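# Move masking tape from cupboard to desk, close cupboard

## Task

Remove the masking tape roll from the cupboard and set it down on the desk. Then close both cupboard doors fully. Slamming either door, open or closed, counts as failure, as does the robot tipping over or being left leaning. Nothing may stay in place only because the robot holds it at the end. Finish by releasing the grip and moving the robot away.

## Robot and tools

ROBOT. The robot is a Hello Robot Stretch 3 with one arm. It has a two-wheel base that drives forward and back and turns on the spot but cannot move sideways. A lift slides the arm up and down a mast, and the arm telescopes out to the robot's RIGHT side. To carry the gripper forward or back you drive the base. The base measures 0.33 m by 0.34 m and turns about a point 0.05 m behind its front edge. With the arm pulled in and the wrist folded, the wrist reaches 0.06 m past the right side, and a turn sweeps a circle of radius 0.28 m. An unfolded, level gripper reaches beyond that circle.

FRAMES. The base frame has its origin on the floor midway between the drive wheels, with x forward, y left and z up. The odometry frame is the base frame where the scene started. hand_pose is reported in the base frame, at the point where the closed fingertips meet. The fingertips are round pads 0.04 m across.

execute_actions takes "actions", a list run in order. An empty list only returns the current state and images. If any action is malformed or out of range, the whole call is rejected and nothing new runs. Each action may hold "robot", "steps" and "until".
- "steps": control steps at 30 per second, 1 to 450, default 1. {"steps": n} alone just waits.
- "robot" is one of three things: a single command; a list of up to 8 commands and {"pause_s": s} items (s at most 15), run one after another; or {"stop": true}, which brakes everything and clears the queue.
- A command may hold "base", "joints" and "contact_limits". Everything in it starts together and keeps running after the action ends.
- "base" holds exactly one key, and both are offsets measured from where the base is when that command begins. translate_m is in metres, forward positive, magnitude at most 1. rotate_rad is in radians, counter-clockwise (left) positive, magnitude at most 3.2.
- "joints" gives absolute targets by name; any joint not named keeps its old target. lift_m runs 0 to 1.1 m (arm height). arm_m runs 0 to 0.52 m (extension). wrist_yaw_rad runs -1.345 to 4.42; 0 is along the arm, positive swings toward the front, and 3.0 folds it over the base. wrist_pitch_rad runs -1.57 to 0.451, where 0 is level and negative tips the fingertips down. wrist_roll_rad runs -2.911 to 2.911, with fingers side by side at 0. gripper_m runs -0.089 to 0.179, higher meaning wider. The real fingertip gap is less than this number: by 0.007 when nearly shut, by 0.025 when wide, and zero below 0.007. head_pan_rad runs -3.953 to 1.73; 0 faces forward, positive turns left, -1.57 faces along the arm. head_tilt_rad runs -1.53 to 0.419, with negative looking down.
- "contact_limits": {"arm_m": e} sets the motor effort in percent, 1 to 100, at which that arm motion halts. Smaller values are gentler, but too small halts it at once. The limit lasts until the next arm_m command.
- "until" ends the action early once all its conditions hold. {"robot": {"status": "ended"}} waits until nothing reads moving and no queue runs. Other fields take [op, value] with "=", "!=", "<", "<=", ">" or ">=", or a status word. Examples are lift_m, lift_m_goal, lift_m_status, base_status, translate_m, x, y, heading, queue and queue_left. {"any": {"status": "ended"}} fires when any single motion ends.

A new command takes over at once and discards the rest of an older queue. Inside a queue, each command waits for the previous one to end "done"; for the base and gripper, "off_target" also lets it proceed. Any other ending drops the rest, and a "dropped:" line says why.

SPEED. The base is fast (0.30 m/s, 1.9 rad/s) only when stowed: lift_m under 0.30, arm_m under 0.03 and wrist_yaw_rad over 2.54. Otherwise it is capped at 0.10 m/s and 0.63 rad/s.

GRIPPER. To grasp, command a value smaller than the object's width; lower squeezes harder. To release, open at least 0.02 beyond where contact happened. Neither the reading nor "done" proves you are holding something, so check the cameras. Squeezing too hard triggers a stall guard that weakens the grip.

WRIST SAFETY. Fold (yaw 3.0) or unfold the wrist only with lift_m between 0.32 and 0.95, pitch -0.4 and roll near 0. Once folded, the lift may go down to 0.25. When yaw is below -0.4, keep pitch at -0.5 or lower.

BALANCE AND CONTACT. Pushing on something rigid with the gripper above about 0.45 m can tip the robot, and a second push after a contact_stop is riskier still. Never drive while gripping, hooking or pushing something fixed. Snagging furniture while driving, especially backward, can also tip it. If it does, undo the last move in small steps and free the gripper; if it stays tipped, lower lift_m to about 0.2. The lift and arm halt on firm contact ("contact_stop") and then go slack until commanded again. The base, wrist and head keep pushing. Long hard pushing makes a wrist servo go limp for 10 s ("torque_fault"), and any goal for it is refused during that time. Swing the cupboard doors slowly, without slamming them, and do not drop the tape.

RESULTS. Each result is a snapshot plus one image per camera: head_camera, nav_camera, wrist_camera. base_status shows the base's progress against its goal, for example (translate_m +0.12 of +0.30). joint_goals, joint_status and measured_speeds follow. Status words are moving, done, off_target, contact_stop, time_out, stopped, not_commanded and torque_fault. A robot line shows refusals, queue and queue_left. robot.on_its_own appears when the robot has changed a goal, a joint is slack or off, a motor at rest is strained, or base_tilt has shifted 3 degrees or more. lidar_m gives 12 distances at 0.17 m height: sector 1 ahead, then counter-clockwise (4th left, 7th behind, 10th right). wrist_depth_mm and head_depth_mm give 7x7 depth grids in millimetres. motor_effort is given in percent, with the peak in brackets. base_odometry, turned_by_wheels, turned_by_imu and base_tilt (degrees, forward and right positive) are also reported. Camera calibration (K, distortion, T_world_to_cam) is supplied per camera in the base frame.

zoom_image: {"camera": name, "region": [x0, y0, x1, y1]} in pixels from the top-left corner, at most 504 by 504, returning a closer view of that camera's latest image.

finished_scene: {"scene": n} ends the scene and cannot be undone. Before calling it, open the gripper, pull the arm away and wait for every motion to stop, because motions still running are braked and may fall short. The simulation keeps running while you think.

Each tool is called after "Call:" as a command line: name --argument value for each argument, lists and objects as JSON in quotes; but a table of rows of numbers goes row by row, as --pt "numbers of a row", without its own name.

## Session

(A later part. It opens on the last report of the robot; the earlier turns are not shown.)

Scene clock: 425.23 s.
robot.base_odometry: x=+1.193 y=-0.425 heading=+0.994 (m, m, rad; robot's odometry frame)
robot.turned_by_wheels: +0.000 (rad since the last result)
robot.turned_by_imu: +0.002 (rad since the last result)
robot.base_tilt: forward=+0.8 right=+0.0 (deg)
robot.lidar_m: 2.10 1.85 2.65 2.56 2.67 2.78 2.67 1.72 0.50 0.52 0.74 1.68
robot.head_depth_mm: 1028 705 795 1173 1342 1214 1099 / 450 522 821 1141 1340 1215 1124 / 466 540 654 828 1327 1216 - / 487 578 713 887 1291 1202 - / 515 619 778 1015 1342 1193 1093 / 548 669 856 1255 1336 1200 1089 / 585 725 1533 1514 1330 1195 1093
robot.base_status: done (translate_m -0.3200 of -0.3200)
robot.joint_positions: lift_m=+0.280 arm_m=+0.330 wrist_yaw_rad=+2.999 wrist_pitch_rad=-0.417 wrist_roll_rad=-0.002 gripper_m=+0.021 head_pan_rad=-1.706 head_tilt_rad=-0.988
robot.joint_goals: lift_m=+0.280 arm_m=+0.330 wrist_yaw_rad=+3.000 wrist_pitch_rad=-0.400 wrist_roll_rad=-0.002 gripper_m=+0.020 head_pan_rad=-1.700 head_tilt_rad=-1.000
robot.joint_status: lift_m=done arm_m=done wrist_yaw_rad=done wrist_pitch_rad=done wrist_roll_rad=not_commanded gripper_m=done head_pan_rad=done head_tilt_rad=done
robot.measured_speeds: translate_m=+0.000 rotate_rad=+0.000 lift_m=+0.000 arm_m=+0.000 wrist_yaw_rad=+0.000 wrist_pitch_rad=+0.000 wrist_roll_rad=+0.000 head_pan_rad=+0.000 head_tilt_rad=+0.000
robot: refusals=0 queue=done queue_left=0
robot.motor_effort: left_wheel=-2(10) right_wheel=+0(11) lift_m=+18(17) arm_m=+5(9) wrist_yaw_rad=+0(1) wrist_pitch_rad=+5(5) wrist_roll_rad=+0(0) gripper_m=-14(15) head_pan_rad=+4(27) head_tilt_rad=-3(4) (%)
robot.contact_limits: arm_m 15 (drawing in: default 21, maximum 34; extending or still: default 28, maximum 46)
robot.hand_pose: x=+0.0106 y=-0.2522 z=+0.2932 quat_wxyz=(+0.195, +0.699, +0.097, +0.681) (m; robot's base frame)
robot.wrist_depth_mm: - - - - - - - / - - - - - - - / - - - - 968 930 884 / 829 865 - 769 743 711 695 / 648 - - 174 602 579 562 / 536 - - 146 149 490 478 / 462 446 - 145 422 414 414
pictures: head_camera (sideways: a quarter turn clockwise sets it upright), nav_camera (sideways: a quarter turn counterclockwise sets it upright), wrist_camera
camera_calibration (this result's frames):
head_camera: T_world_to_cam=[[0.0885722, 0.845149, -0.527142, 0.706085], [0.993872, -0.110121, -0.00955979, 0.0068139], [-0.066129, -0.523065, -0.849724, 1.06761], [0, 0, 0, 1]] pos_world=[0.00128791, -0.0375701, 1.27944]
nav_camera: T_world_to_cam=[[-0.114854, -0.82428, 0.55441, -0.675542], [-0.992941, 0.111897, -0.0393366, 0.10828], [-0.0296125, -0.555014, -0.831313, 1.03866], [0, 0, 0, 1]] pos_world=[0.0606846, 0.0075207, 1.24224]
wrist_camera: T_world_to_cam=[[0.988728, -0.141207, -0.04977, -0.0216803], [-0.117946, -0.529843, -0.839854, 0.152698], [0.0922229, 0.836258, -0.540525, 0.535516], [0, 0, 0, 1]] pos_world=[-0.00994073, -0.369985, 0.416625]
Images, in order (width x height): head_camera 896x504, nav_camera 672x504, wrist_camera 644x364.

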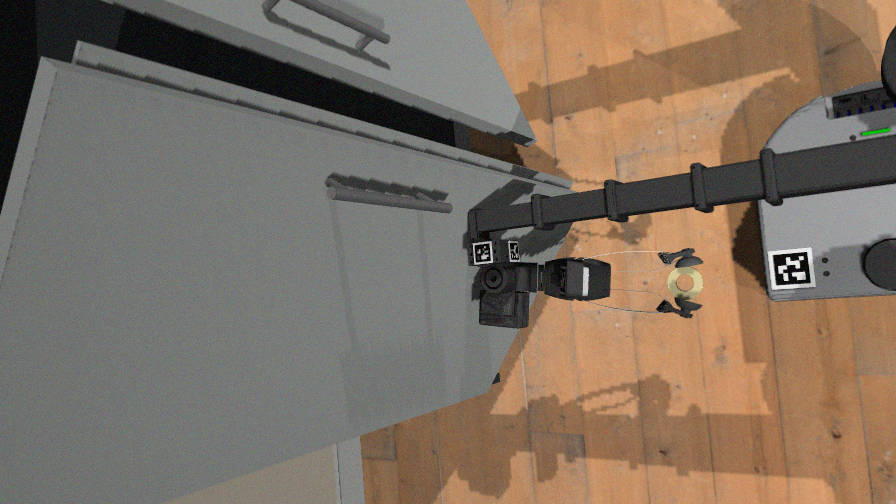

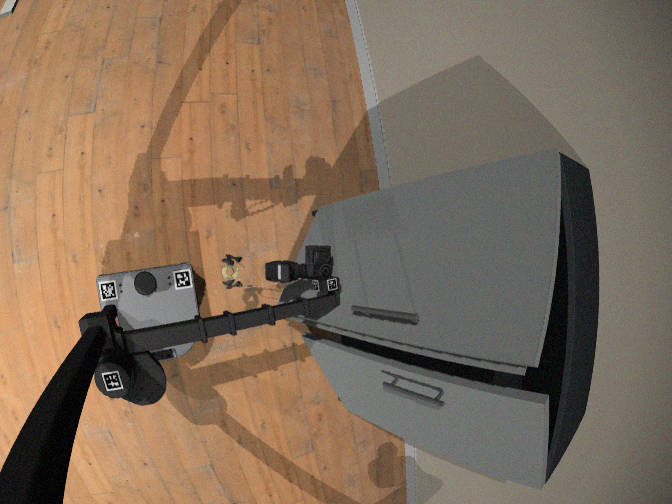

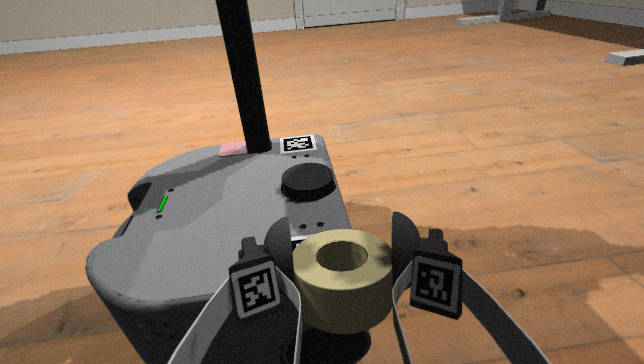

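Call:
execute_actions --actions '[{"robot":[{"joints":{"arm_m":0.37,"head_pan_rad":-1.9,"head_tilt_rad":-0.8},"contact_limits":{"arm_m":15}},{"joints":{"arm_m":0.405},"contact_limits":{"arm_m":15}}],"steps":400,"until":{"robot":{"status":"ended"}}}]'

Scene clock: 432.77 s.
robot.base_odometry: x=+1.193 y=-0.425 heading=+0.994 (m, m, rad; robot's odometry frame)
robot.turned_by_wheels: +0.000 (rad since the last result)
robot.turned_by_imu: +0.001 (rad since the last result)
robot.base_tilt: forward=+0.8 right=+0.0 (deg)
robot.lidar_m: 2.10 1.85 2.64 2.56 2.67 2.78 2.68 1.71 0.58 0.58 0.74 1.68
robot.head_depth_mm: 822 682 867 1186 1457 1290 1130 / 813 614 744 963 1394 1280 1128 / 810 1137 753 909 1188 1282 1147 / 800 563 646 773 990 1248 1119 / 743 571 657 795 952 1248 1097 / 734 569 668 813 1005 1252 1120 / 728 577 681 834 1069 1272 1116
robot.base_status: done (translate_m -0.3200 of -0.3200)
robot.joint_positions: lift_m=+0.280 arm_m=+0.405 wrist_yaw_rad=+2.999 wrist_pitch_rad=-0.417 wrist_roll_rad=-0.002 gripper_m=+0.021 head_pan_rad=-1.893 head_tilt_rad=-0.804
robot.joint_goals: lift_m=+0.280 arm_m=+0.405 wrist_yaw_rad=+3.000 wrist_pitch_rad=-0.400 wrist_roll_rad=-0.002 gripper_m=+0.020 head_pan_rad=-1.900 head_tilt_rad=-0.800
robot.joint_status: lift_m=done arm_m=done wrist_yaw_rad=done wrist_pitch_rad=done wrist_roll_rad=not_commanded gripper_m=done head_pan_rad=done head_tilt_rad=done
robot.measured_speeds: translate_m=+0.000 rotate_rad=+0.000 lift_m=+0.000 arm_m=+0.000 wrist_yaw_rad=+0.000 wrist_pitch_rad=+0.000 wrist_roll_rad=+0.000 head_pan_rad=+0.000 head_tilt_rad=+0.000
robot: refusals=0 queue=done queue_left=0
robot.motor_effort: left_wheel=-2(2) right_wheel=+1(0) lift_m=+17(18) arm_m=+5(7) wrist_yaw_rad=+0(0) wrist_pitch_rad=+5(5) wrist_roll_rad=+0(0) gripper_m=-15(14) head_pan_rad=-5(27) head_tilt_rad=+1(13) (%)
robot.contact_limits: arm_m 15 (drawing in: default 21, maximum 34; extending or still: default 28, maximum 46)
robot.hand_pose: x=+0.0106 y=-0.3272 z=+0.2932 quat_wxyz=(+0.195, +0.699, +0.097, +0.681) (m; robot's base frame)
robot.wrist_depth_mm: - - - - - - - / - - - - - - - / - - - - 954 921 889 / 830 818 - 770 725 719 688 / 662 644 - 173 609 577 568 / 537 528 - 145 149 486 476 / 465 456 435 422 425 420 415
pictures: head_camera (sideways: a quarter turn clockwise sets it upright), nav_camera (sideways: a quarter turn counterclockwise sets it upright), wrist_camera
camera_calibration (this result's frames):
head_camera: T_world_to_cam=[[0.208451, 0.708667, -0.674047, 0.896754], [0.955568, -0.294436, -0.0140465, 0.0128916], [-0.208418, -0.64117, -0.738554, 0.923934], [0, 0, 0, 1]] pos_world=[-0.00668315, -0.0393043, 1.28701]
nav_camera: T_world_to_cam=[[-0.228919, -0.678819, 0.697711, -0.861559], [-0.957174, 0.287467, -0.0343657, 0.101599], [-0.177241, -0.675698, -0.715555, 0.889045], [0, 0, 0, 1]] pos_world=[0.0575958, -0.0133238, 1.24077]
wrist_camera: T_world_to_cam=[[0.988728, -0.141206, -0.0497697, -0.0322711], [-0.117946, -0.529843, -0.839854, 0.112959], [0.0922227, 0.836258, -0.540525, 0.598238], [0, 0, 0, 1]] pos_world=[-0.00994077, -0.444988, 0.416625]
Images, in order (width x height): head_camera 896x504, nav_camera 672x504, wrist_camera 644x364.

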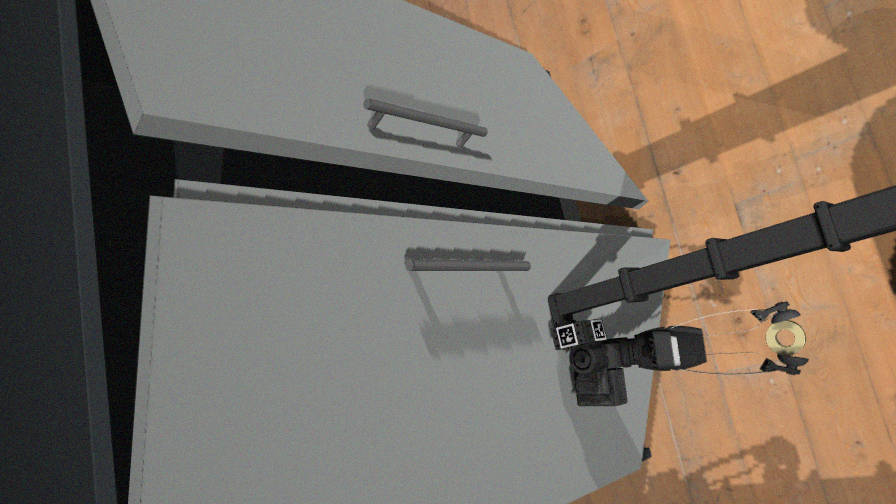

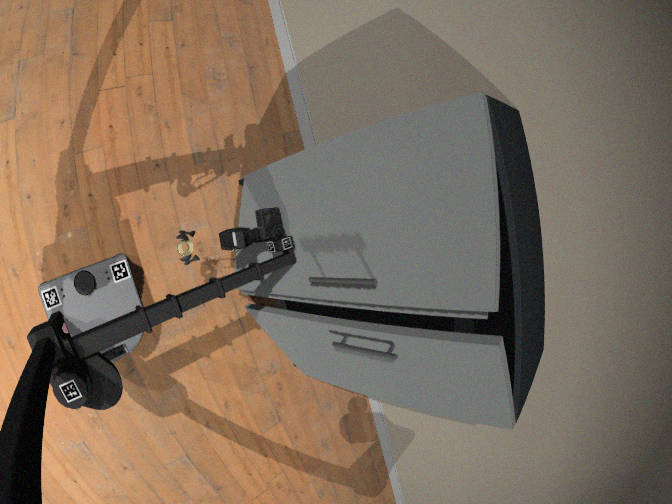

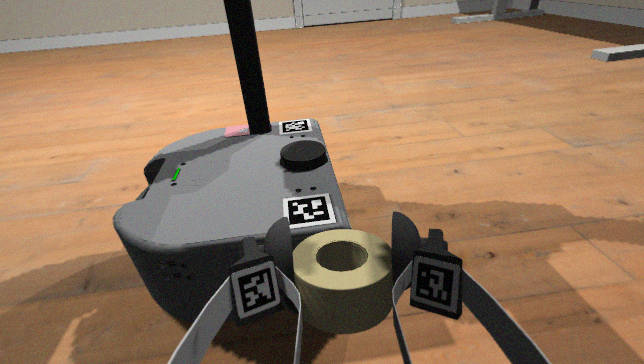

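Call:
execute_actions --actions '[{"robot":[{"joints":{"arm_m":0.435},"contact_limits":{"arm_m":15}},{"base":{"translate_m":-0.08}},{"joints":{"arm_m":0.46},"contact_limits":{"arm_m":15}},{"joints":{"arm_m":0.48},"contact_limits":{"arm_m":15}},{"joints":{"arm_m":0.495},"contact_limits":{"arm_m":15}}],"steps":400,"until":{"robot":{"status":"ended"}}}]'

Scene clock: 444.20 s.
robot.base_odometry: x=+1.150 y=-0.492 heading=+0.994 (m, m, rad; robot's odometry frame)
robot.turned_by_wheels: +0.000 (rad since the last result)
robot.turned_by_imu: +0.001 (rad since the last result)
robot.base_tilt: forward=+0.8 right=+0.0 (deg)
robot.lidar_m: 2.18 1.93 2.66 2.57 2.66 2.70 2.59 1.71 0.60 0.70 0.74 1.68
robot.head_depth_mm: 762 741 938 1696 1493 1293 1134 / 760 654 803 1044 1399 1286 1126 / 808 588 703 858 1173 1283 1140 / 797 1123 933 1183 1208 1252 1109 / 692 673 788 940 1212 1267 1117 / 688 654 762 919 1167 1272 1114 / 683 640 742 884 1091 1271 1119
robot.base_status: done (translate_m -0.0800 of -0.0800)
robot.joint_positions: lift_m=+0.280 arm_m=+0.495 wrist_yaw_rad=+3.001 wrist_pitch_rad=-0.417 wrist_roll_rad=-0.002 gripper_m=+0.021 head_pan_rad=-1.893 head_tilt_rad=-0.804
robot.joint_goals: lift_m=+0.280 arm_m=+0.495 wrist_yaw_rad=+3.000 wrist_pitch_rad=-0.400 wrist_roll_rad=-0.002 gripper_m=+0.020 head_pan_rad=-1.900 head_tilt_rad=-0.800
robot.joint_status: lift_m=done arm_m=done wrist_yaw_rad=done wrist_pitch_rad=done wrist_roll_rad=not_commanded gripper_m=done head_pan_rad=done head_tilt_rad=done
robot.measured_speeds: translate_m=+0.000 rotate_rad=+0.000 lift_m=+0.000 arm_m=+0.000 wrist_yaw_rad=+0.000 wrist_pitch_rad=+0.000 wrist_roll_rad=+0.000 head_pan_rad=+0.000 head_tilt_rad=+0.000
robot: refusals=0 queue=done queue_left=0
robot.motor_effort: left_wheel=-2(7) right_wheel=+1(4) lift_m=+17(17) arm_m=+5(1) wrist_yaw_rad=-1(0) wrist_pitch_rad=+4(5) wrist_roll_rad=+0(0) gripper_m=-15(15) head_pan_rad=-4(4) head_tilt_rad=+3(2) (%)
robot.contact_limits: arm_m 15 (drawing in: default 21, maximum 34; extending or still: default 28, maximum 46)
robot.hand_pose: x=+0.0103 y=-0.4172 z=+0.2932 quat_wxyz=(+0.195, +0.699, +0.098, +0.681) (m; robot's base frame)
robot.wrist_depth_mm: - - - - - - - / - - - - - - - / - - - - 962 924 864 / 840 833 - 776 749 718 698 / 660 634 - 175 607 581 562 / 547 536 520 146 150 490 480 / 465 452 439 418 427 418 412
pictures: head_camera (sideways: a quarter turn clockwise sets it upright), nav_camera (sideways: a quarter turn counterclockwise sets it upright), wrist_camera
camera_calibration (this result's frames):
head_camera: T_world_to_cam=[[0.208493, 0.708588, -0.674117, 0.896844], [0.955542, -0.294521, -0.0140487, 0.0128946], [-0.208496, -0.641218, -0.738491, 0.923852], [0, 0, 0, 1]] pos_world=[-0.00668704, -0.0393045, 1.28702]
nav_camera: T_world_to_cam=[[-0.228958, -0.678737, 0.697779, -0.861647], [-0.95715, 0.287548, -0.0343628, 0.101595], [-0.177321, -0.675746, -0.715489, 0.88896], [0, 0, 0, 1]] pos_world=[0.0575928, -0.0133338, 1.24077]
wrist_camera: T_world_to_cam=[[0.988942, -0.139704, -0.0497698, -0.0440121], [-0.117143, -0.530043, -0.83984, 0.0651633], [0.0909486, 0.836383, -0.540547, 0.673551], [0, 0, 0, 1]] pos_world=[-0.0100998, -0.534956, 0.416623]
Images, in order (width x height): head_camera 896x504, nav_camera 672x504, wrist_camera 644x364.

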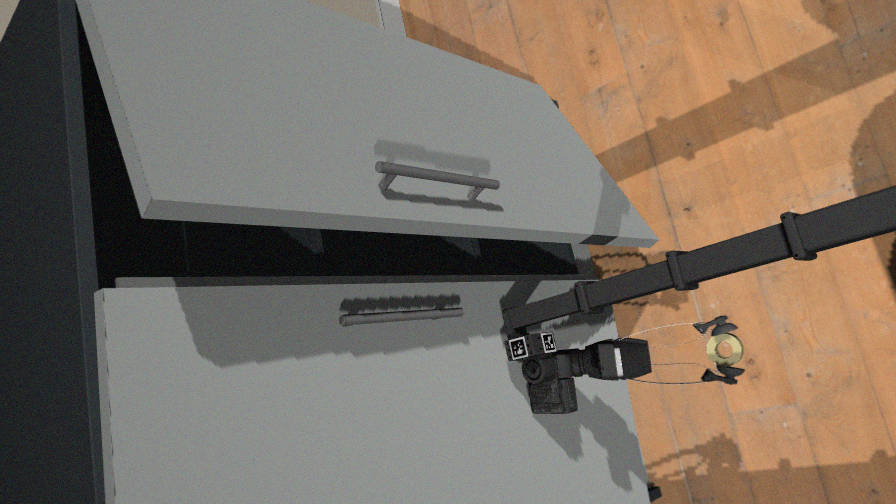

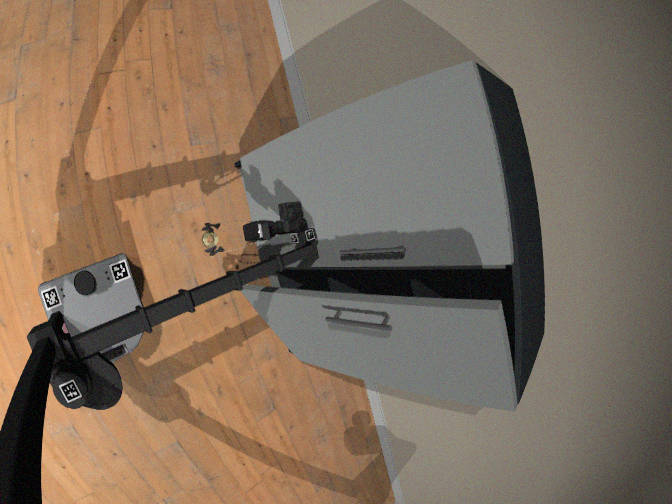

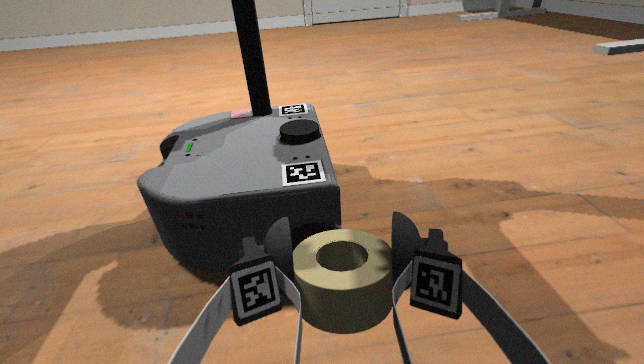

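Call:
execute_actions --actions '[{"robot":[{"joints":{"arm_m":0.504},"contact_limits":{"arm_m":15}},{"joints":{"arm_m":0.512},"contact_limits":{"arm_m":15}},{"joints":{"arm_m":0.52},"contact_limits":{"arm_m":15}}],"steps":400,"until":{"robot":{"status":"ended"}}}]'

Scene clock: 449.77 s.
robot.base_odometry: x=+1.150 y=-0.492 heading=+0.994 (m, m, rad; robot's odometry frame)
robot.turned_by_wheels: -0.001 (rad since the last result)
robot.turned_by_imu: +0.000 (rad since the last result)
robot.base_tilt: forward=+0.8 right=-0.1 (deg)
robot.lidar_m: 2.17 1.93 2.66 2.56 2.67 2.70 2.59 1.71 0.60 0.72 0.75 1.68
robot.head_depth_mm: 764 739 938 1696 1500 1291 1131 / 758 655 806 1049 1417 1290 1131 / 811 589 705 862 1177 1282 1146 / 805 1134 965 1210 1293 1278 1103 / 694 703 819 986 1285 1247 1129 / 689 681 793 945 1200 1272 1114 / 684 659 767 907 1106 1267 1118
robot.base_status: done (translate_m -0.0800 of -0.0800)
robot.joint_positions: lift_m=+0.280 arm_m=+0.515 wrist_yaw_rad=+3.024 wrist_pitch_rad=-0.417 wrist_roll_rad=-0.002 gripper_m=+0.021 head_pan_rad=-1.893 head_tilt_rad=-0.804
robot.joint_goals: lift_m=+0.280 arm_m=+0.515 wrist_yaw_rad=+3.000 wrist_pitch_rad=-0.400 wrist_roll_rad=-0.002 gripper_m=+0.020 head_pan_rad=-1.900 head_tilt_rad=-0.800
robot.joint_status: lift_m=done arm_m=contact_stop wrist_yaw_rad=done wrist_pitch_rad=done wrist_roll_rad=not_commanded gripper_m=done head_pan_rad=done head_tilt_rad=done
robot.measured_speeds: translate_m=+0.000 rotate_rad=+0.003 lift_m=+0.000 arm_m=-0.007 wrist_yaw_rad=-0.030 wrist_pitch_rad=+0.000 wrist_roll_rad=+0.000 head_pan_rad=+0.000 head_tilt_rad=+0.000
robot: refusals=0 queue=dropped queue_left=0
robot.on_its_own: arm_m is slack since a contact_stop, until your next command for it
robot.motor_effort: left_wheel=-16(17) right_wheel=+14(17) lift_m=+17(17) arm_m=+4(18) wrist_yaw_rad=-21(24) wrist_pitch_rad=+5(5) wrist_roll_rad=+0(0) gripper_m=-15(15) head_pan_rad=-5(4) head_tilt_rad=+2(2) (%)
robot.contact_limits: arm_m 15 (drawing in: default 21, maximum 34; extending or still: default 28, maximum 46)
robot.hand_pose: x=+0.0051 y=-0.4365 z=+0.2932 quat_wxyz=(+0.187, +0.698, +0.106, +0.683) (m; robot's base frame)
robot.wrist_depth_mm: - - - - - - - / - - - - - - - / - - - - 974 949 872 / 845 810 - 739 739 709 697 / 651 626 - 175 605 576 566 / 546 538 536 145 149 488 482 / 462 453 442 424 424 420 412
pictures: head_camera (sideways: a quarter turn clockwise sets it upright), nav_camera (sideways: a quarter turn counterclockwise sets it upright), wrist_camera
camera_calibration (this result's frames):
head_camera: T_world_to_cam=[[0.208479, 0.708467, -0.674249, 0.897016], [0.955531, -0.294556, -0.0140528, 0.0129001], [-0.20856, -0.641336, -0.73837, 0.923696], [0, 0, 0, 1]] pos_world=[-0.00668922, -0.0393066, 1.28702]
nav_camera: T_world_to_cam=[[-0.228941, -0.678611, 0.697906, -0.861813], [-0.957142, 0.287575, -0.0343574, 0.101588], [-0.177385, -0.675861, -0.715364, 0.888798], [0, 0, 0, 1]] pos_world=[0.0575889, -0.0133459, 1.24077]
wrist_camera: T_world_to_cam=[[0.991893, -0.116928, -0.0497699, -0.031727], [-0.104931, -0.532664, -0.839797, 0.0530583], [0.0716854, 0.838211, -0.540614, 0.691127], [0, 0, 0, 1]] pos_world=[-0.0125065, -0.554758, 0.416613]
Images, in order (width x height): head_camera 896x504, nav_camera 672x504, wrist_camera 644x364.

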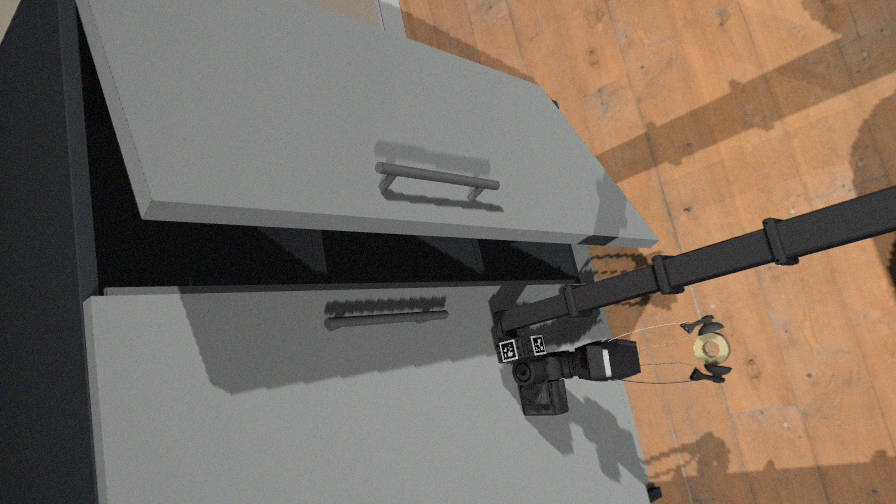

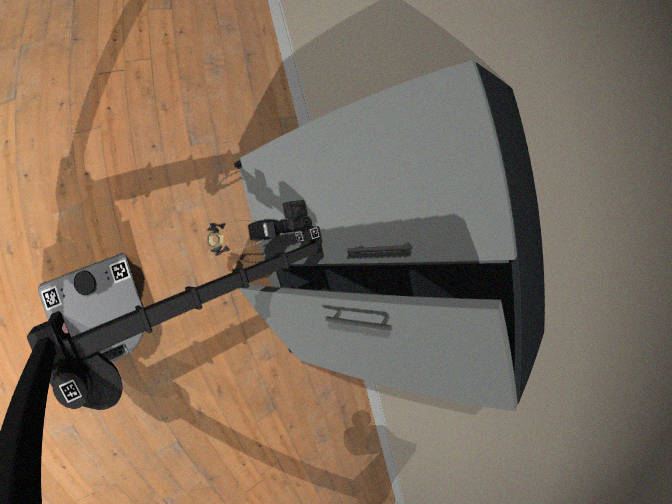

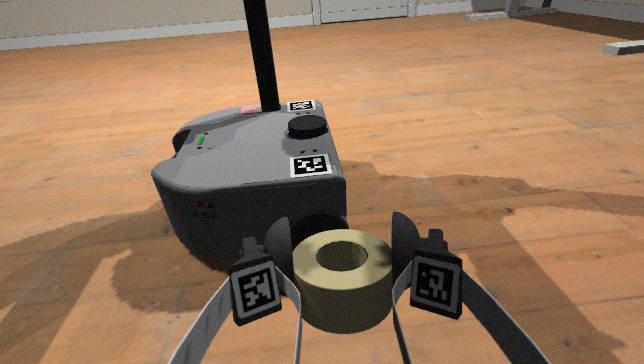

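Call:
execute_actions --actions '[{"robot":{"joints":{"arm_m":0.31}},"steps":100,"until":{"robot":{"arm_m":["<",0.47]}}},{"robot":{"base":{"rotate_rad":0.04}},"steps":200,"until":{"robot":{"status":"ended"}}},{"robot":[{"base":{"translate_m":-0.33},"joints":{"head_pan_rad":-1.5}},{"joints":{"arm_m":0.36},"contact_limits":{"arm_m":15}},{"joints":{"arm_m":0.40},"contact_limits":{"arm_m":15}},{"joints":{"arm_m":0.435},"contact_limits":{"arm_m":15}},{"joints":{"arm_m":0.465},"contact_limits":{"arm_m":15}}],"steps":400,"until":{"robot":{"status":"ended"}}}]'

Scene clock: 469.93 s.
robot.base_odometry: x=+0.981 y=-0.776 heading=+1.034 (m, m, rad; robot's odometry frame)
robot.turned_by_wheels: +0.041 (rad since the last result)
robot.turned_by_imu: +0.044 (rad since the last result)
robot.base_tilt: forward=+0.8 right=-0.1 (deg)
robot.lidar_m: 2.51 2.23 2.63 2.58 2.70 2.32 2.26 1.63 0.72 0.67 0.75 1.74
robot.head_depth_mm: 716 641 752 909 1404 1283 1129 / 711 638 753 910 1143 1287 1130 / 704 643 753 911 1149 1284 1125 / 701 644 758 916 1166 1275 1124 / 696 673 806 973 1266 1275 1118 / 690 709 834 1015 1302 1271 1117 / 685 716 846 1034 1324 1274 1113
robot.base_status: done (translate_m -0.3300 of -0.3300)
robot.joint_positions: lift_m=+0.280 arm_m=+0.465 wrist_yaw_rad=+3.002 wrist_pitch_rad=-0.417 wrist_roll_rad=-0.002 gripper_m=+0.021 head_pan_rad=-1.507 head_tilt_rad=-0.803
robot.joint_goals: lift_m=+0.280 arm_m=+0.465 wrist_yaw_rad=+3.000 wrist_pitch_rad=-0.400 wrist_roll_rad=-0.002 gripper_m=+0.020 head_pan_rad=-1.500 head_tilt_rad=-0.800
robot.joint_status: lift_m=done arm_m=done wrist_yaw_rad=done wrist_pitch_rad=done wrist_roll_rad=not_commanded gripper_m=done head_pan_rad=done head_tilt_rad=done
robot.measured_speeds: translate_m=+0.000 rotate_rad=+0.000 lift_m=+0.000 arm_m=+0.000 wrist_yaw_rad=+0.000 wrist_pitch_rad=+0.000 wrist_roll_rad=+0.000 head_pan_rad=+0.000 head_tilt_rad=+0.000
robot: refusals=0 queue=done queue_left=0
robot.motor_effort: left_wheel=-2(11) right_wheel=+1(6) lift_m=+17(17) arm_m=+5(8) wrist_yaw_rad=-2(19) wrist_pitch_rad=+4(5) wrist_roll_rad=+0(0) gripper_m=-15(15) head_pan_rad=+4(38) head_tilt_rad=+2(2) (%)
robot.contact_limits: arm_m 15 (drawing in: default 21, maximum 34; extending or still: default 28, maximum 46)
robot.hand_pose: x=+0.0100 y=-0.3872 z=+0.2932 quat_wxyz=(+0.195, +0.699, +0.098, +0.681) (m; robot's base frame)
robot.wrist_depth_mm: - - - - - - - / - - - - - - - / - - - - 965 920 925 / 857 815 - 772 734 714 688 / 662 647 - 175 611 578 557 / 544 526 - 146 149 486 475 / 462 450 444 422 429 423 409
pictures: head_camera (sideways: a quarter turn clockwise sets it upright), nav_camera (sideways: a quarter turn counterclockwise sets it upright), wrist_camera
camera_calibration (this result's frames):
head_camera: T_world_to_cam=[[-0.0735437, 0.734692, -0.674403, 0.898937], [0.996126, 0.0868095, -0.0140577, 0.0126587], [0.0482166, -0.672824, -0.73823, 0.921947], [0, 0, 0, 1]] pos_world=[0.00904837, -0.0412327, 1.28703]
nav_camera: T_world_to_cam=[[0.0433469, -0.71473, 0.698056, -0.863669], [-0.994989, -0.0938937, -0.0343511, 0.101811], [0.0900948, -0.693069, -0.715219, 0.886977], [0, 0, 0, 1]] pos_world=[0.0588262, 0.00700566, 1.24077]
wrist_camera: T_world_to_cam=[[0.989077, -0.138746, -0.0497698, -0.0392359], [-0.116644, -0.530288, -0.839755, 0.0808834], [0.0901203, 0.836388, -0.540679, 0.648508], [0, 0, 0, 1]] pos_world=[-0.0102019, -0.504957, 0.416605]
Images, in order (width x height): head_camera 896x504, nav_camera 672x504, wrist_camera 644x364.

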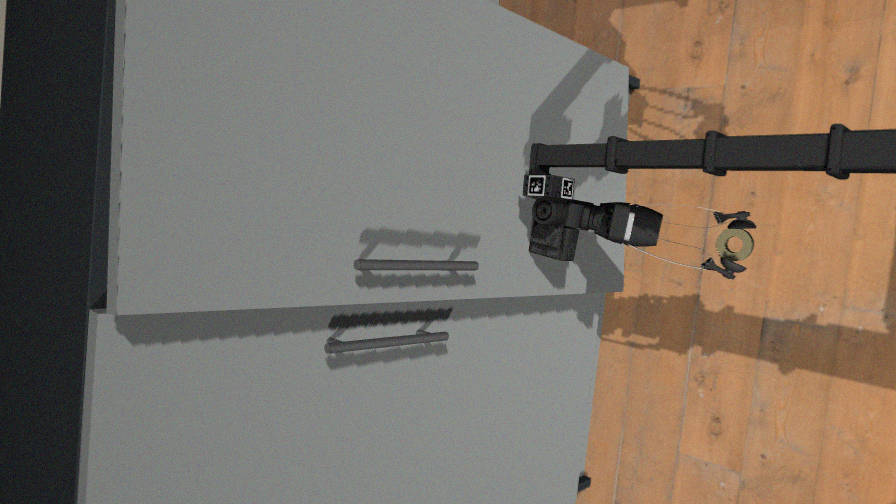

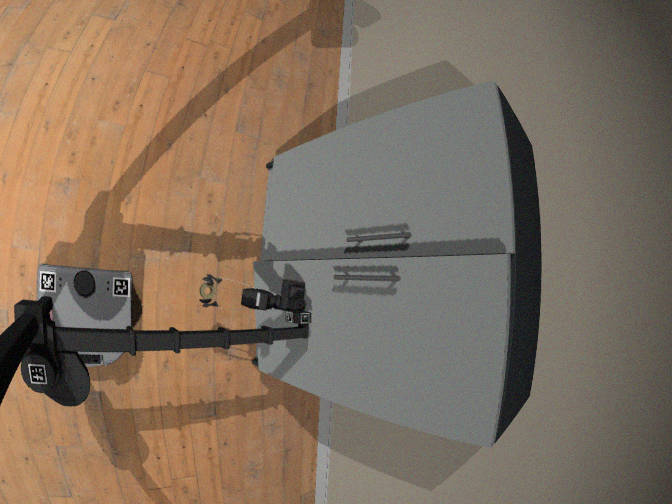

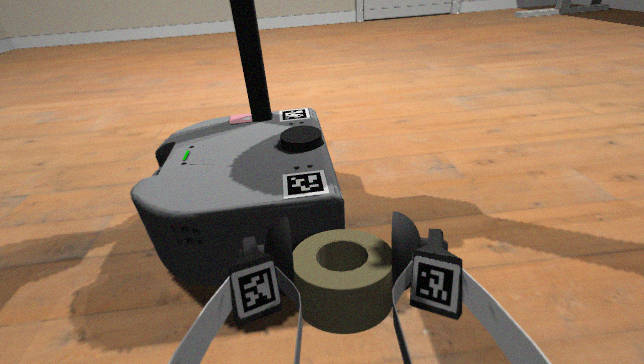

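Call:
execute_actions --actions '[{"robot":[{"joints":{"arm_m":0.48},"contact_limits":{"arm_m":15}},{"joints":{"arm_m":0.491},"contact_limits":{"arm_m":15}},{"joints":{"arm_m":0.50},"contact_limits":{"arm_m":15}},{"joints":{"arm_m":0.509},"contact_limits":{"arm_m":15}},{"joints":{"arm_m":0.518},"contact_limits":{"arm_m":15}}],"steps":400,"until":{"robot":{"status":"ended"}}},{"robot":{"joints":{"arm_m":0.0}},"steps":300,"until":{"robot":{"status":"ended"}}}]'

Call:
zoom_image --camera "head_camera" --region '[40, 220, 240, 400]'

Scene clock: 482.63 s.
robot.base_odometry: x=+0.981 y=-0.776 heading=+1.034 (m, m, rad; robot's odometry frame)
robot.turned_by_wheels: +0.000 (rad since the last result)
robot.turned_by_imu: +0.001 (rad since the last result)
robot.base_tilt: forward=+0.8 right=+0.0 (deg)
robot.lidar_m: 2.50 2.23 2.63 2.59 2.72 2.33 2.26 1.63 0.74 0.71 0.75 1.73
robot.head_depth_mm: 720 661 768 920 1394 1287 1123 / 713 669 780 935 1180 1291 1130 / 708 677 790 956 1203 1283 1130 / 700 688 805 967 1227 1284 1142 / 698 697 821 992 1260 1278 1123 / 692 708 835 1015 1301 1273 1119 / 687 718 848 1036 1335 1271 1119
robot.base_status: done (translate_m -0.3300 of -0.3300)
robot.joint_positions: lift_m=+0.280 arm_m=+0.000 wrist_yaw_rad=+3.002 wrist_pitch_rad=-0.417 wrist_roll_rad=-0.002 gripper_m=+0.021 head_pan_rad=-1.507 head_tilt_rad=-0.803
robot.joint_goals: lift_m=+0.280 arm_m=+0.000 wrist_yaw_rad=+3.000 wrist_pitch_rad=-0.400 wrist_roll_rad=-0.002 gripper_m=+0.020 head_pan_rad=-1.500 head_tilt_rad=-0.800
robot.joint_status: lift_m=done arm_m=done wrist_yaw_rad=done wrist_pitch_rad=done wrist_roll_rad=not_commanded gripper_m=done head_pan_rad=done head_tilt_rad=done
robot.measured_speeds: translate_m=+0.000 rotate_rad=+0.000 lift_m=+0.000 arm_m=+0.000 wrist_yaw_rad=+0.000 wrist_pitch_rad=+0.000 wrist_roll_rad=+0.000 head_pan_rad=+0.000 head_tilt_rad=+0.000
robot: refusals=0 queue=done queue_left=0
robot.motor_effort: left_wheel=-1(15) right_wheel=+0(15) lift_m=+17(17) arm_m=-4(18) wrist_yaw_rad=-1(25) wrist_pitch_rad=+5(5) wrist_roll_rad=+0(0) gripper_m=-15(15) head_pan_rad=+5(5) head_tilt_rad=+2(2) (%)
robot.hand_pose: x=+0.0100 y=+0.0769 z=+0.2931 quat_wxyz=(+0.195, +0.699, +0.098, +0.681) (m; robot's base frame)
robot.wrist_depth_mm: - - - - - - - / - - - - - - - / - - - 984 964 919 892 / 838 826 765 760 733 725 684 / 655 634 - 589 604 575 565 / 542 529 - 145 149 482 481 / 470 - - 145 427 419 413
pictures: head_camera (sideways: a quarter turn clockwise sets it upright), nav_camera (sideways: a quarter turn counterclockwise sets it upright), wrist_camera
dropped: robot: command 3 of its queue: arm_m: contact_stop
camera_calibration (this result's frames):
head_camera: T_world_to_cam=[[-0.0735463, 0.734484, -0.674629, 0.899232], [0.996124, 0.0868266, -0.0140648, 0.012668], [0.0482454, -0.673049, -0.738023, 0.921677], [0, 0, 0, 1]] pos_world=[0.00904954, -0.0412372, 1.28704]
nav_camera: T_world_to_cam=[[0.0433485, -0.714515, 0.698276, -0.863955], [-0.994987, -0.0939255, -0.0343418, 0.101799], [0.0901236, -0.693286, -0.715005, 0.886699], [0, 0, 0, 1]] pos_world=[0.0588272, 0.00698807, 1.24077]
wrist_camera: T_world_to_cam=[[0.989093, -0.138629, -0.0497712, 0.0251752], [-0.1166, -0.530462, -0.839652, 0.326921], [0.0899983, 0.836297, -0.54084, 0.260378], [0, 0, 0, 1]] pos_world=[-0.0102153, -0.0408436, 0.416576]
Images, in order (width x height): head_camera 896x504, nav_camera 672x504, wrist_camera 644x364.

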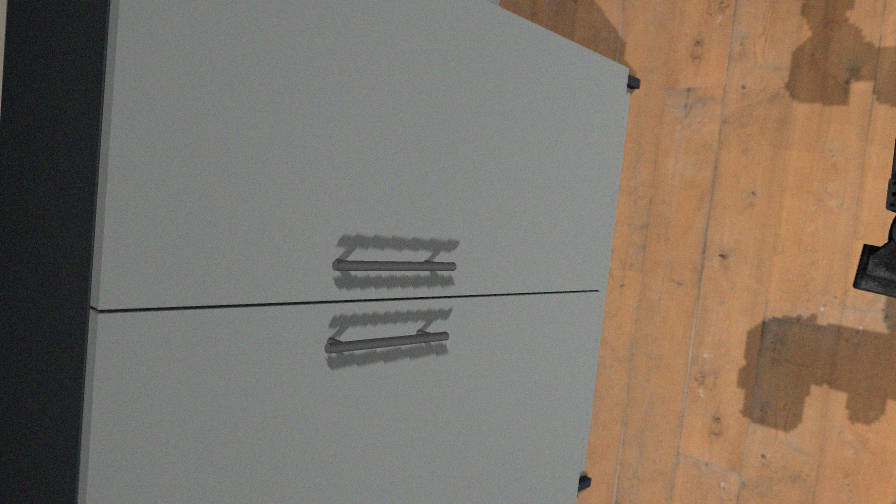

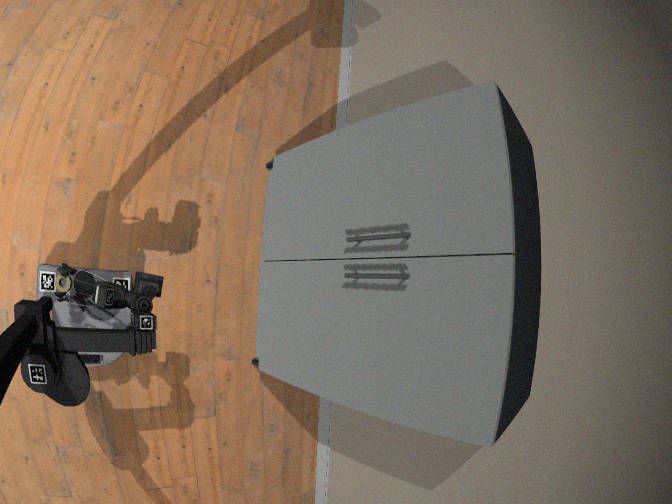

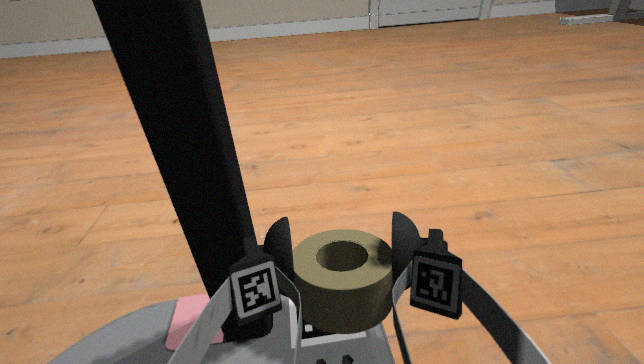

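Region (40, 220, 240, 400) of head_camera's 896x504 image, scaled by 2.520, with more detail than that image has; it fills the top 454 rows of this view, and the rest is white.

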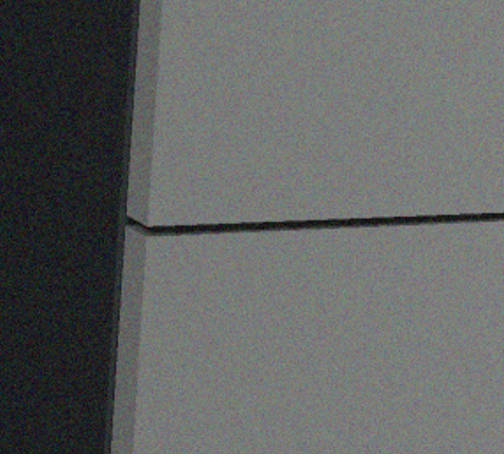

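Call:
execute_actions --actions '[{"robot":[{"base":{"rotate_rad":0.79},"joints":{"head_pan_rad":-0.3,"head_tilt_rad":-0.45}},{"base":{"translate_m":1.0}}],"steps":400,"until":{"robot":{"status":"ended"}}}]'

Scene clock: 494.67 s.
robot.base_odometry: x=+0.730 y=+0.192 heading=+1.824 (m, m, rad; robot's odometry frame)
robot.turned_by_wheels: +0.790 (rad since the last result)
robot.turned_by_imu: +0.794 (rad since the last result)
robot.base_tilt: forward=+0.8 right=+0.0 (deg)
robot.lidar_m: 1.91 1.83 1.83 2.19 2.95 2.96 1.64 1.45 1.91 2.07 1.82 1.38
robot.head_depth_mm: 1496 1614 1359 1878 1926 1586 1333 / 1563 1699 1343 1985 2041 1625 1328 / 1638 1791 1458 2112 2061 1608 1323 / 1744 1914 1449 2265 2087 1623 1325 / 1869 1996 1584 2450 2055 1597 1303 / 1973 2128 1751 2416 2032 1596 1305 / 2022 2195 1894 2481 1969 1583 1298
robot.base_status: done (translate_m +1.0000 of +1.0000)
robot.joint_positions: lift_m=+0.280 arm_m=+0.000 wrist_yaw_rad=+3.001 wrist_pitch_rad=-0.417 wrist_roll_rad=-0.002 gripper_m=+0.021 head_pan_rad=-0.307 head_tilt_rad=-0.457
robot.joint_goals: lift_m=+0.280 arm_m=+0.000 wrist_yaw_rad=+3.000 wrist_pitch_rad=-0.400 wrist_roll_rad=-0.002 gripper_m=+0.020 head_pan_rad=-0.300 head_tilt_rad=-0.450
robot.joint_status: lift_m=done arm_m=done wrist_yaw_rad=done wrist_pitch_rad=done wrist_roll_rad=not_commanded gripper_m=done head_pan_rad=done head_tilt_rad=done
robot.measured_speeds: translate_m=+0.000 rotate_rad=+0.000 lift_m=+0.000 arm_m=+0.000 wrist_yaw_rad=+0.000 wrist_pitch_rad=+0.000 wrist_roll_rad=+0.000 head_pan_rad=+0.000 head_tilt_rad=+0.000
robot: refusals=0 queue=done queue_left=0
robot.motor_effort: left_wheel=-2(11) right_wheel=+0(7) lift_m=+17(18) arm_m=-4(4) wrist_yaw_rad=-1(2) wrist_pitch_rad=+5(5) wrist_roll_rad=+0(0) gripper_m=-15(15) head_pan_rad=+4(50) head_tilt_rad=+4(19) (%)
robot.hand_pose: x=+0.0101 y=+0.0769 z=+0.2931 quat_wxyz=(+0.195, +0.699, +0.098, +0.681) (m; robot's base frame)
robot.wrist_depth_mm: - - - - - - - / - - - - - - - / - - - 997 965 915 889 / 833 798 772 748 743 717 693 / 657 634 - 599 618 580 562 / 540 534 - 145 149 487 474 / 471 - - 145 427 420 414
pictures: head_camera (sideways: a quarter turn clockwise sets it upright), nav_camera (sideways: a quarter turn counterclockwise sets it upright), wrist_camera
camera_calibration (this result's frames):
head_camera: T_world_to_cam=[[-0.451583, 0.115291, -0.884749, 1.17544], [0.285882, 0.958033, -0.0210763, 0.0261367], [0.845189, -0.262452, -0.465591, 0.562413], [0, 0, 0, 1]] pos_world=[0.0479935, -0.0129514, 1.30238]
nav_camera: T_world_to_cam=[[0.415621, -0.134169, 0.899587, -1.12867], [-0.263615, -0.964376, -0.022038, 0.0813322], [0.870497, -0.227986, -0.436184, 0.519206], [0, 0, 0, 1]] pos_world=[0.0385741, 0.0453733, 1.2436]
wrist_camera: T_world_to_cam=[[0.989019, -0.139158, -0.04977, 0.0250979], [-0.116882, -0.5304, -0.839652, 0.326931], [0.0904463, 0.836248, -0.54084, 0.26037], [0, 0, 0, 1]] pos_world=[-0.0101594, -0.0408374, 0.416576]
Images, in order (width x height): head_camera 896x504, nav_camera 672x504, wrist_camera 644x364.

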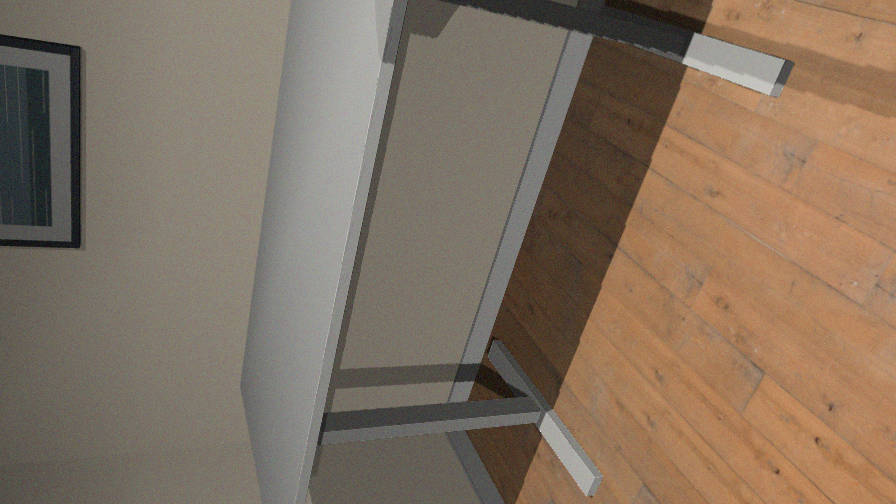

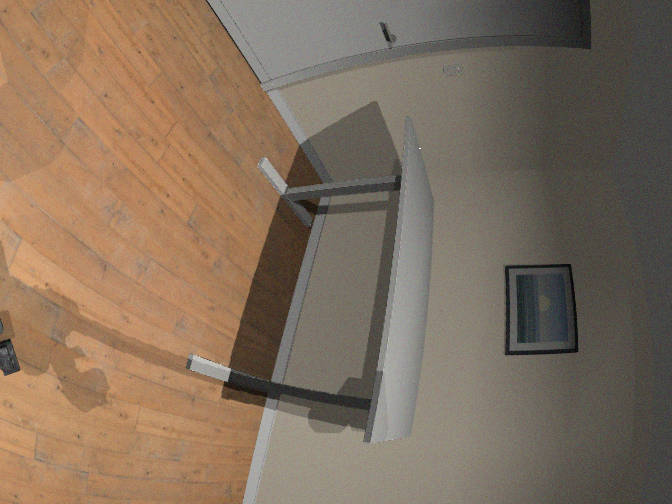

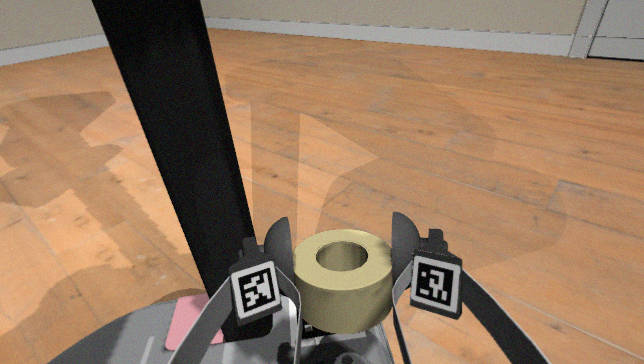

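Call:
execute_actions --actions '[{"robot":[{"base":{"translate_m":0.62}},{"base":{"rotate_rad":0.785}}],"steps":400,"until":{"robot":{"heading":[">",2.3]}}},{"robot":{"joints":{"lift_m":0.945,"head_pan_rad":-1.57,"head_tilt_rad":-0.6}},"steps":100,"until":{"robot":{"lift_m":[">",0.34]}}},{"robot":{"joints":{"wrist_yaw_rad":0.0}},"steps":300,"until":{"robot":{"wrist_yaw_rad":["<",0.3]}}},{"robot":{"joints":{"wrist_pitch_rad":-0.2}},"steps":300,"until":{"robot":{"status":"ended"}}}]'

Scene clock: 527.63 s.
robot.base_odometry: x=+0.575 y=+0.792 heading=+2.609 (m, m, rad; robot's odometry frame)
robot.turned_by_wheels: +0.785 (rad since the last result)
robot.turned_by_imu: +0.790 (rad since the last result)
robot.base_tilt: forward=+0.8 right=+0.0 (deg)
robot.lidar_m: 1.39 1.45 2.04 3.37 3.28 1.96 2.20 1.94 1.00 1.40 1.29 1.41
robot.head_depth_mm: 1135 1236 882 1070 1763 - - / 1149 1245 872 1593 1678 - - / 1146 1237 869 1610 - - - / 1157 1242 858 1630 - 1391 1216 / 1167 1255 849 1642 1764 1440 1213 / 1165 1255 846 1661 1746 1429 1201 / 1178 1261 839 1672 1751 1421 1206
robot.base_status: done (rotate_rad +0.7849 of +0.7850)
robot.joint_positions: lift_m=+0.945 arm_m=+0.000 wrist_yaw_rad=+0.002 wrist_pitch_rad=-0.222 wrist_roll_rad=-0.002 gripper_m=+0.021 head_pan_rad=-1.563 head_tilt_rad=-0.593
robot.joint_goals: lift_m=+0.945 arm_m=+0.000 wrist_yaw_rad=+0.000 wrist_pitch_rad=-0.200 wrist_roll_rad=-0.002 gripper_m=+0.020 head_pan_rad=-1.570 head_tilt_rad=-0.600
robot.joint_status: lift_m=done arm_m=done wrist_yaw_rad=done wrist_pitch_rad=done wrist_roll_rad=not_commanded gripper_m=done head_pan_rad=done head_tilt_rad=done
robot.measured_speeds: translate_m=+0.000 rotate_rad=+0.000 lift_m=+0.000 arm_m=+0.000 wrist_yaw_rad=+0.000 wrist_pitch_rad=+0.000 wrist_roll_rad=+0.000 head_pan_rad=+0.000 head_tilt_rad=+0.000
robot: refusals=0 queue=done queue_left=0
robot.motor_effort: left_wheel=-3(12) right_wheel=+0(6) lift_m=+26(27) arm_m=-4(4) wrist_yaw_rad=-2(5) wrist_pitch_rad=+6(7) wrist_roll_rad=+0(0) gripper_m=-14(15) head_pan_rad=-5(50) head_tilt_rad=-4(15) (%)
robot.hand_pose: x=-0.0210 y=-0.3900 z=+1.0035 quat_wxyz=(+0.704, +0.079, -0.702, -0.078) (m; robot's base frame)
robot.wrist_depth_mm: - - - - - - - / - - - - - - - / 812 743 683 628 583 546 510 / 434 416 399 411 391 387 388 / - - - - - - - / - - - 146 149 - - / - - - - - - -
pictures: head_camera (sideways: a quarter turn clockwise sets it upright), nav_camera (sideways: a quarter turn counterclockwise sets it upright), wrist_camera
camera_calibration (this result's frames):
head_camera: T_world_to_cam=[[-0.0311394, 0.580472, -0.813684, 1.08021], [0.999447, 0.0275663, -0.018583, 0.0185344], [0.0116434, -0.813813, -0.58101, 0.717668], [0, 0, 0, 1]] pos_world=[0.00675686, -0.0434962, 1.29627]
nav_camera: T_world_to_cam=[[0.00206996, -0.554395, 0.832251, -1.03833], [-0.99863, -0.0446589, -0.0272653, 0.0926167], [0.0522831, -0.831055, -0.553728, 0.677139], [0, 0, 0, 1]] pos_world=[0.0592362, -0.00877212, 1.24163]
wrist_camera: T_world_to_cam=[[-0.998737, -0.0122218, -0.0487319, 0.032989], [0.0408038, 0.368592, -0.928695, 1.1154], [0.0293125, -0.929511, -0.367628, 0.174088], [0, 0, 0, 1]] pos_world=[-0.017668, -0.248907, 1.10147]
Images, in order (width x height): head_camera 896x504, nav_camera 672x504, wrist_camera 644x364.

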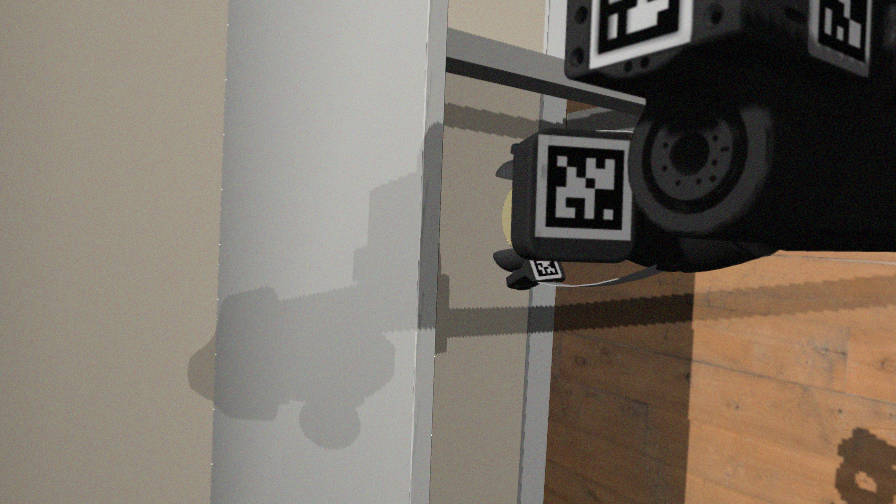

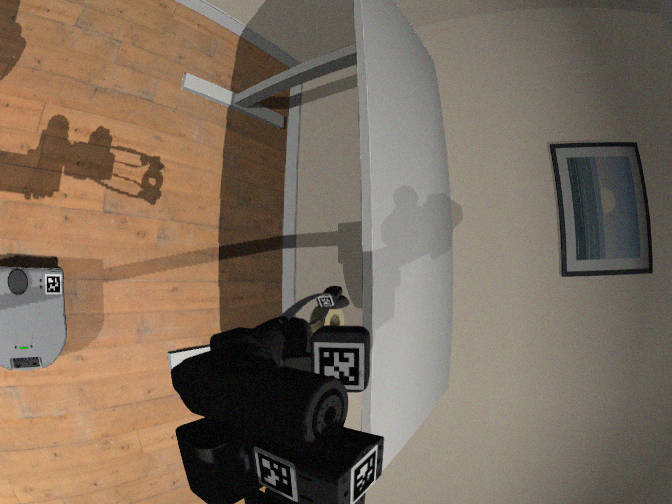

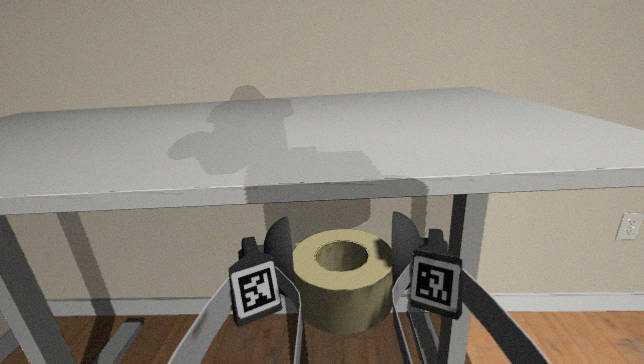

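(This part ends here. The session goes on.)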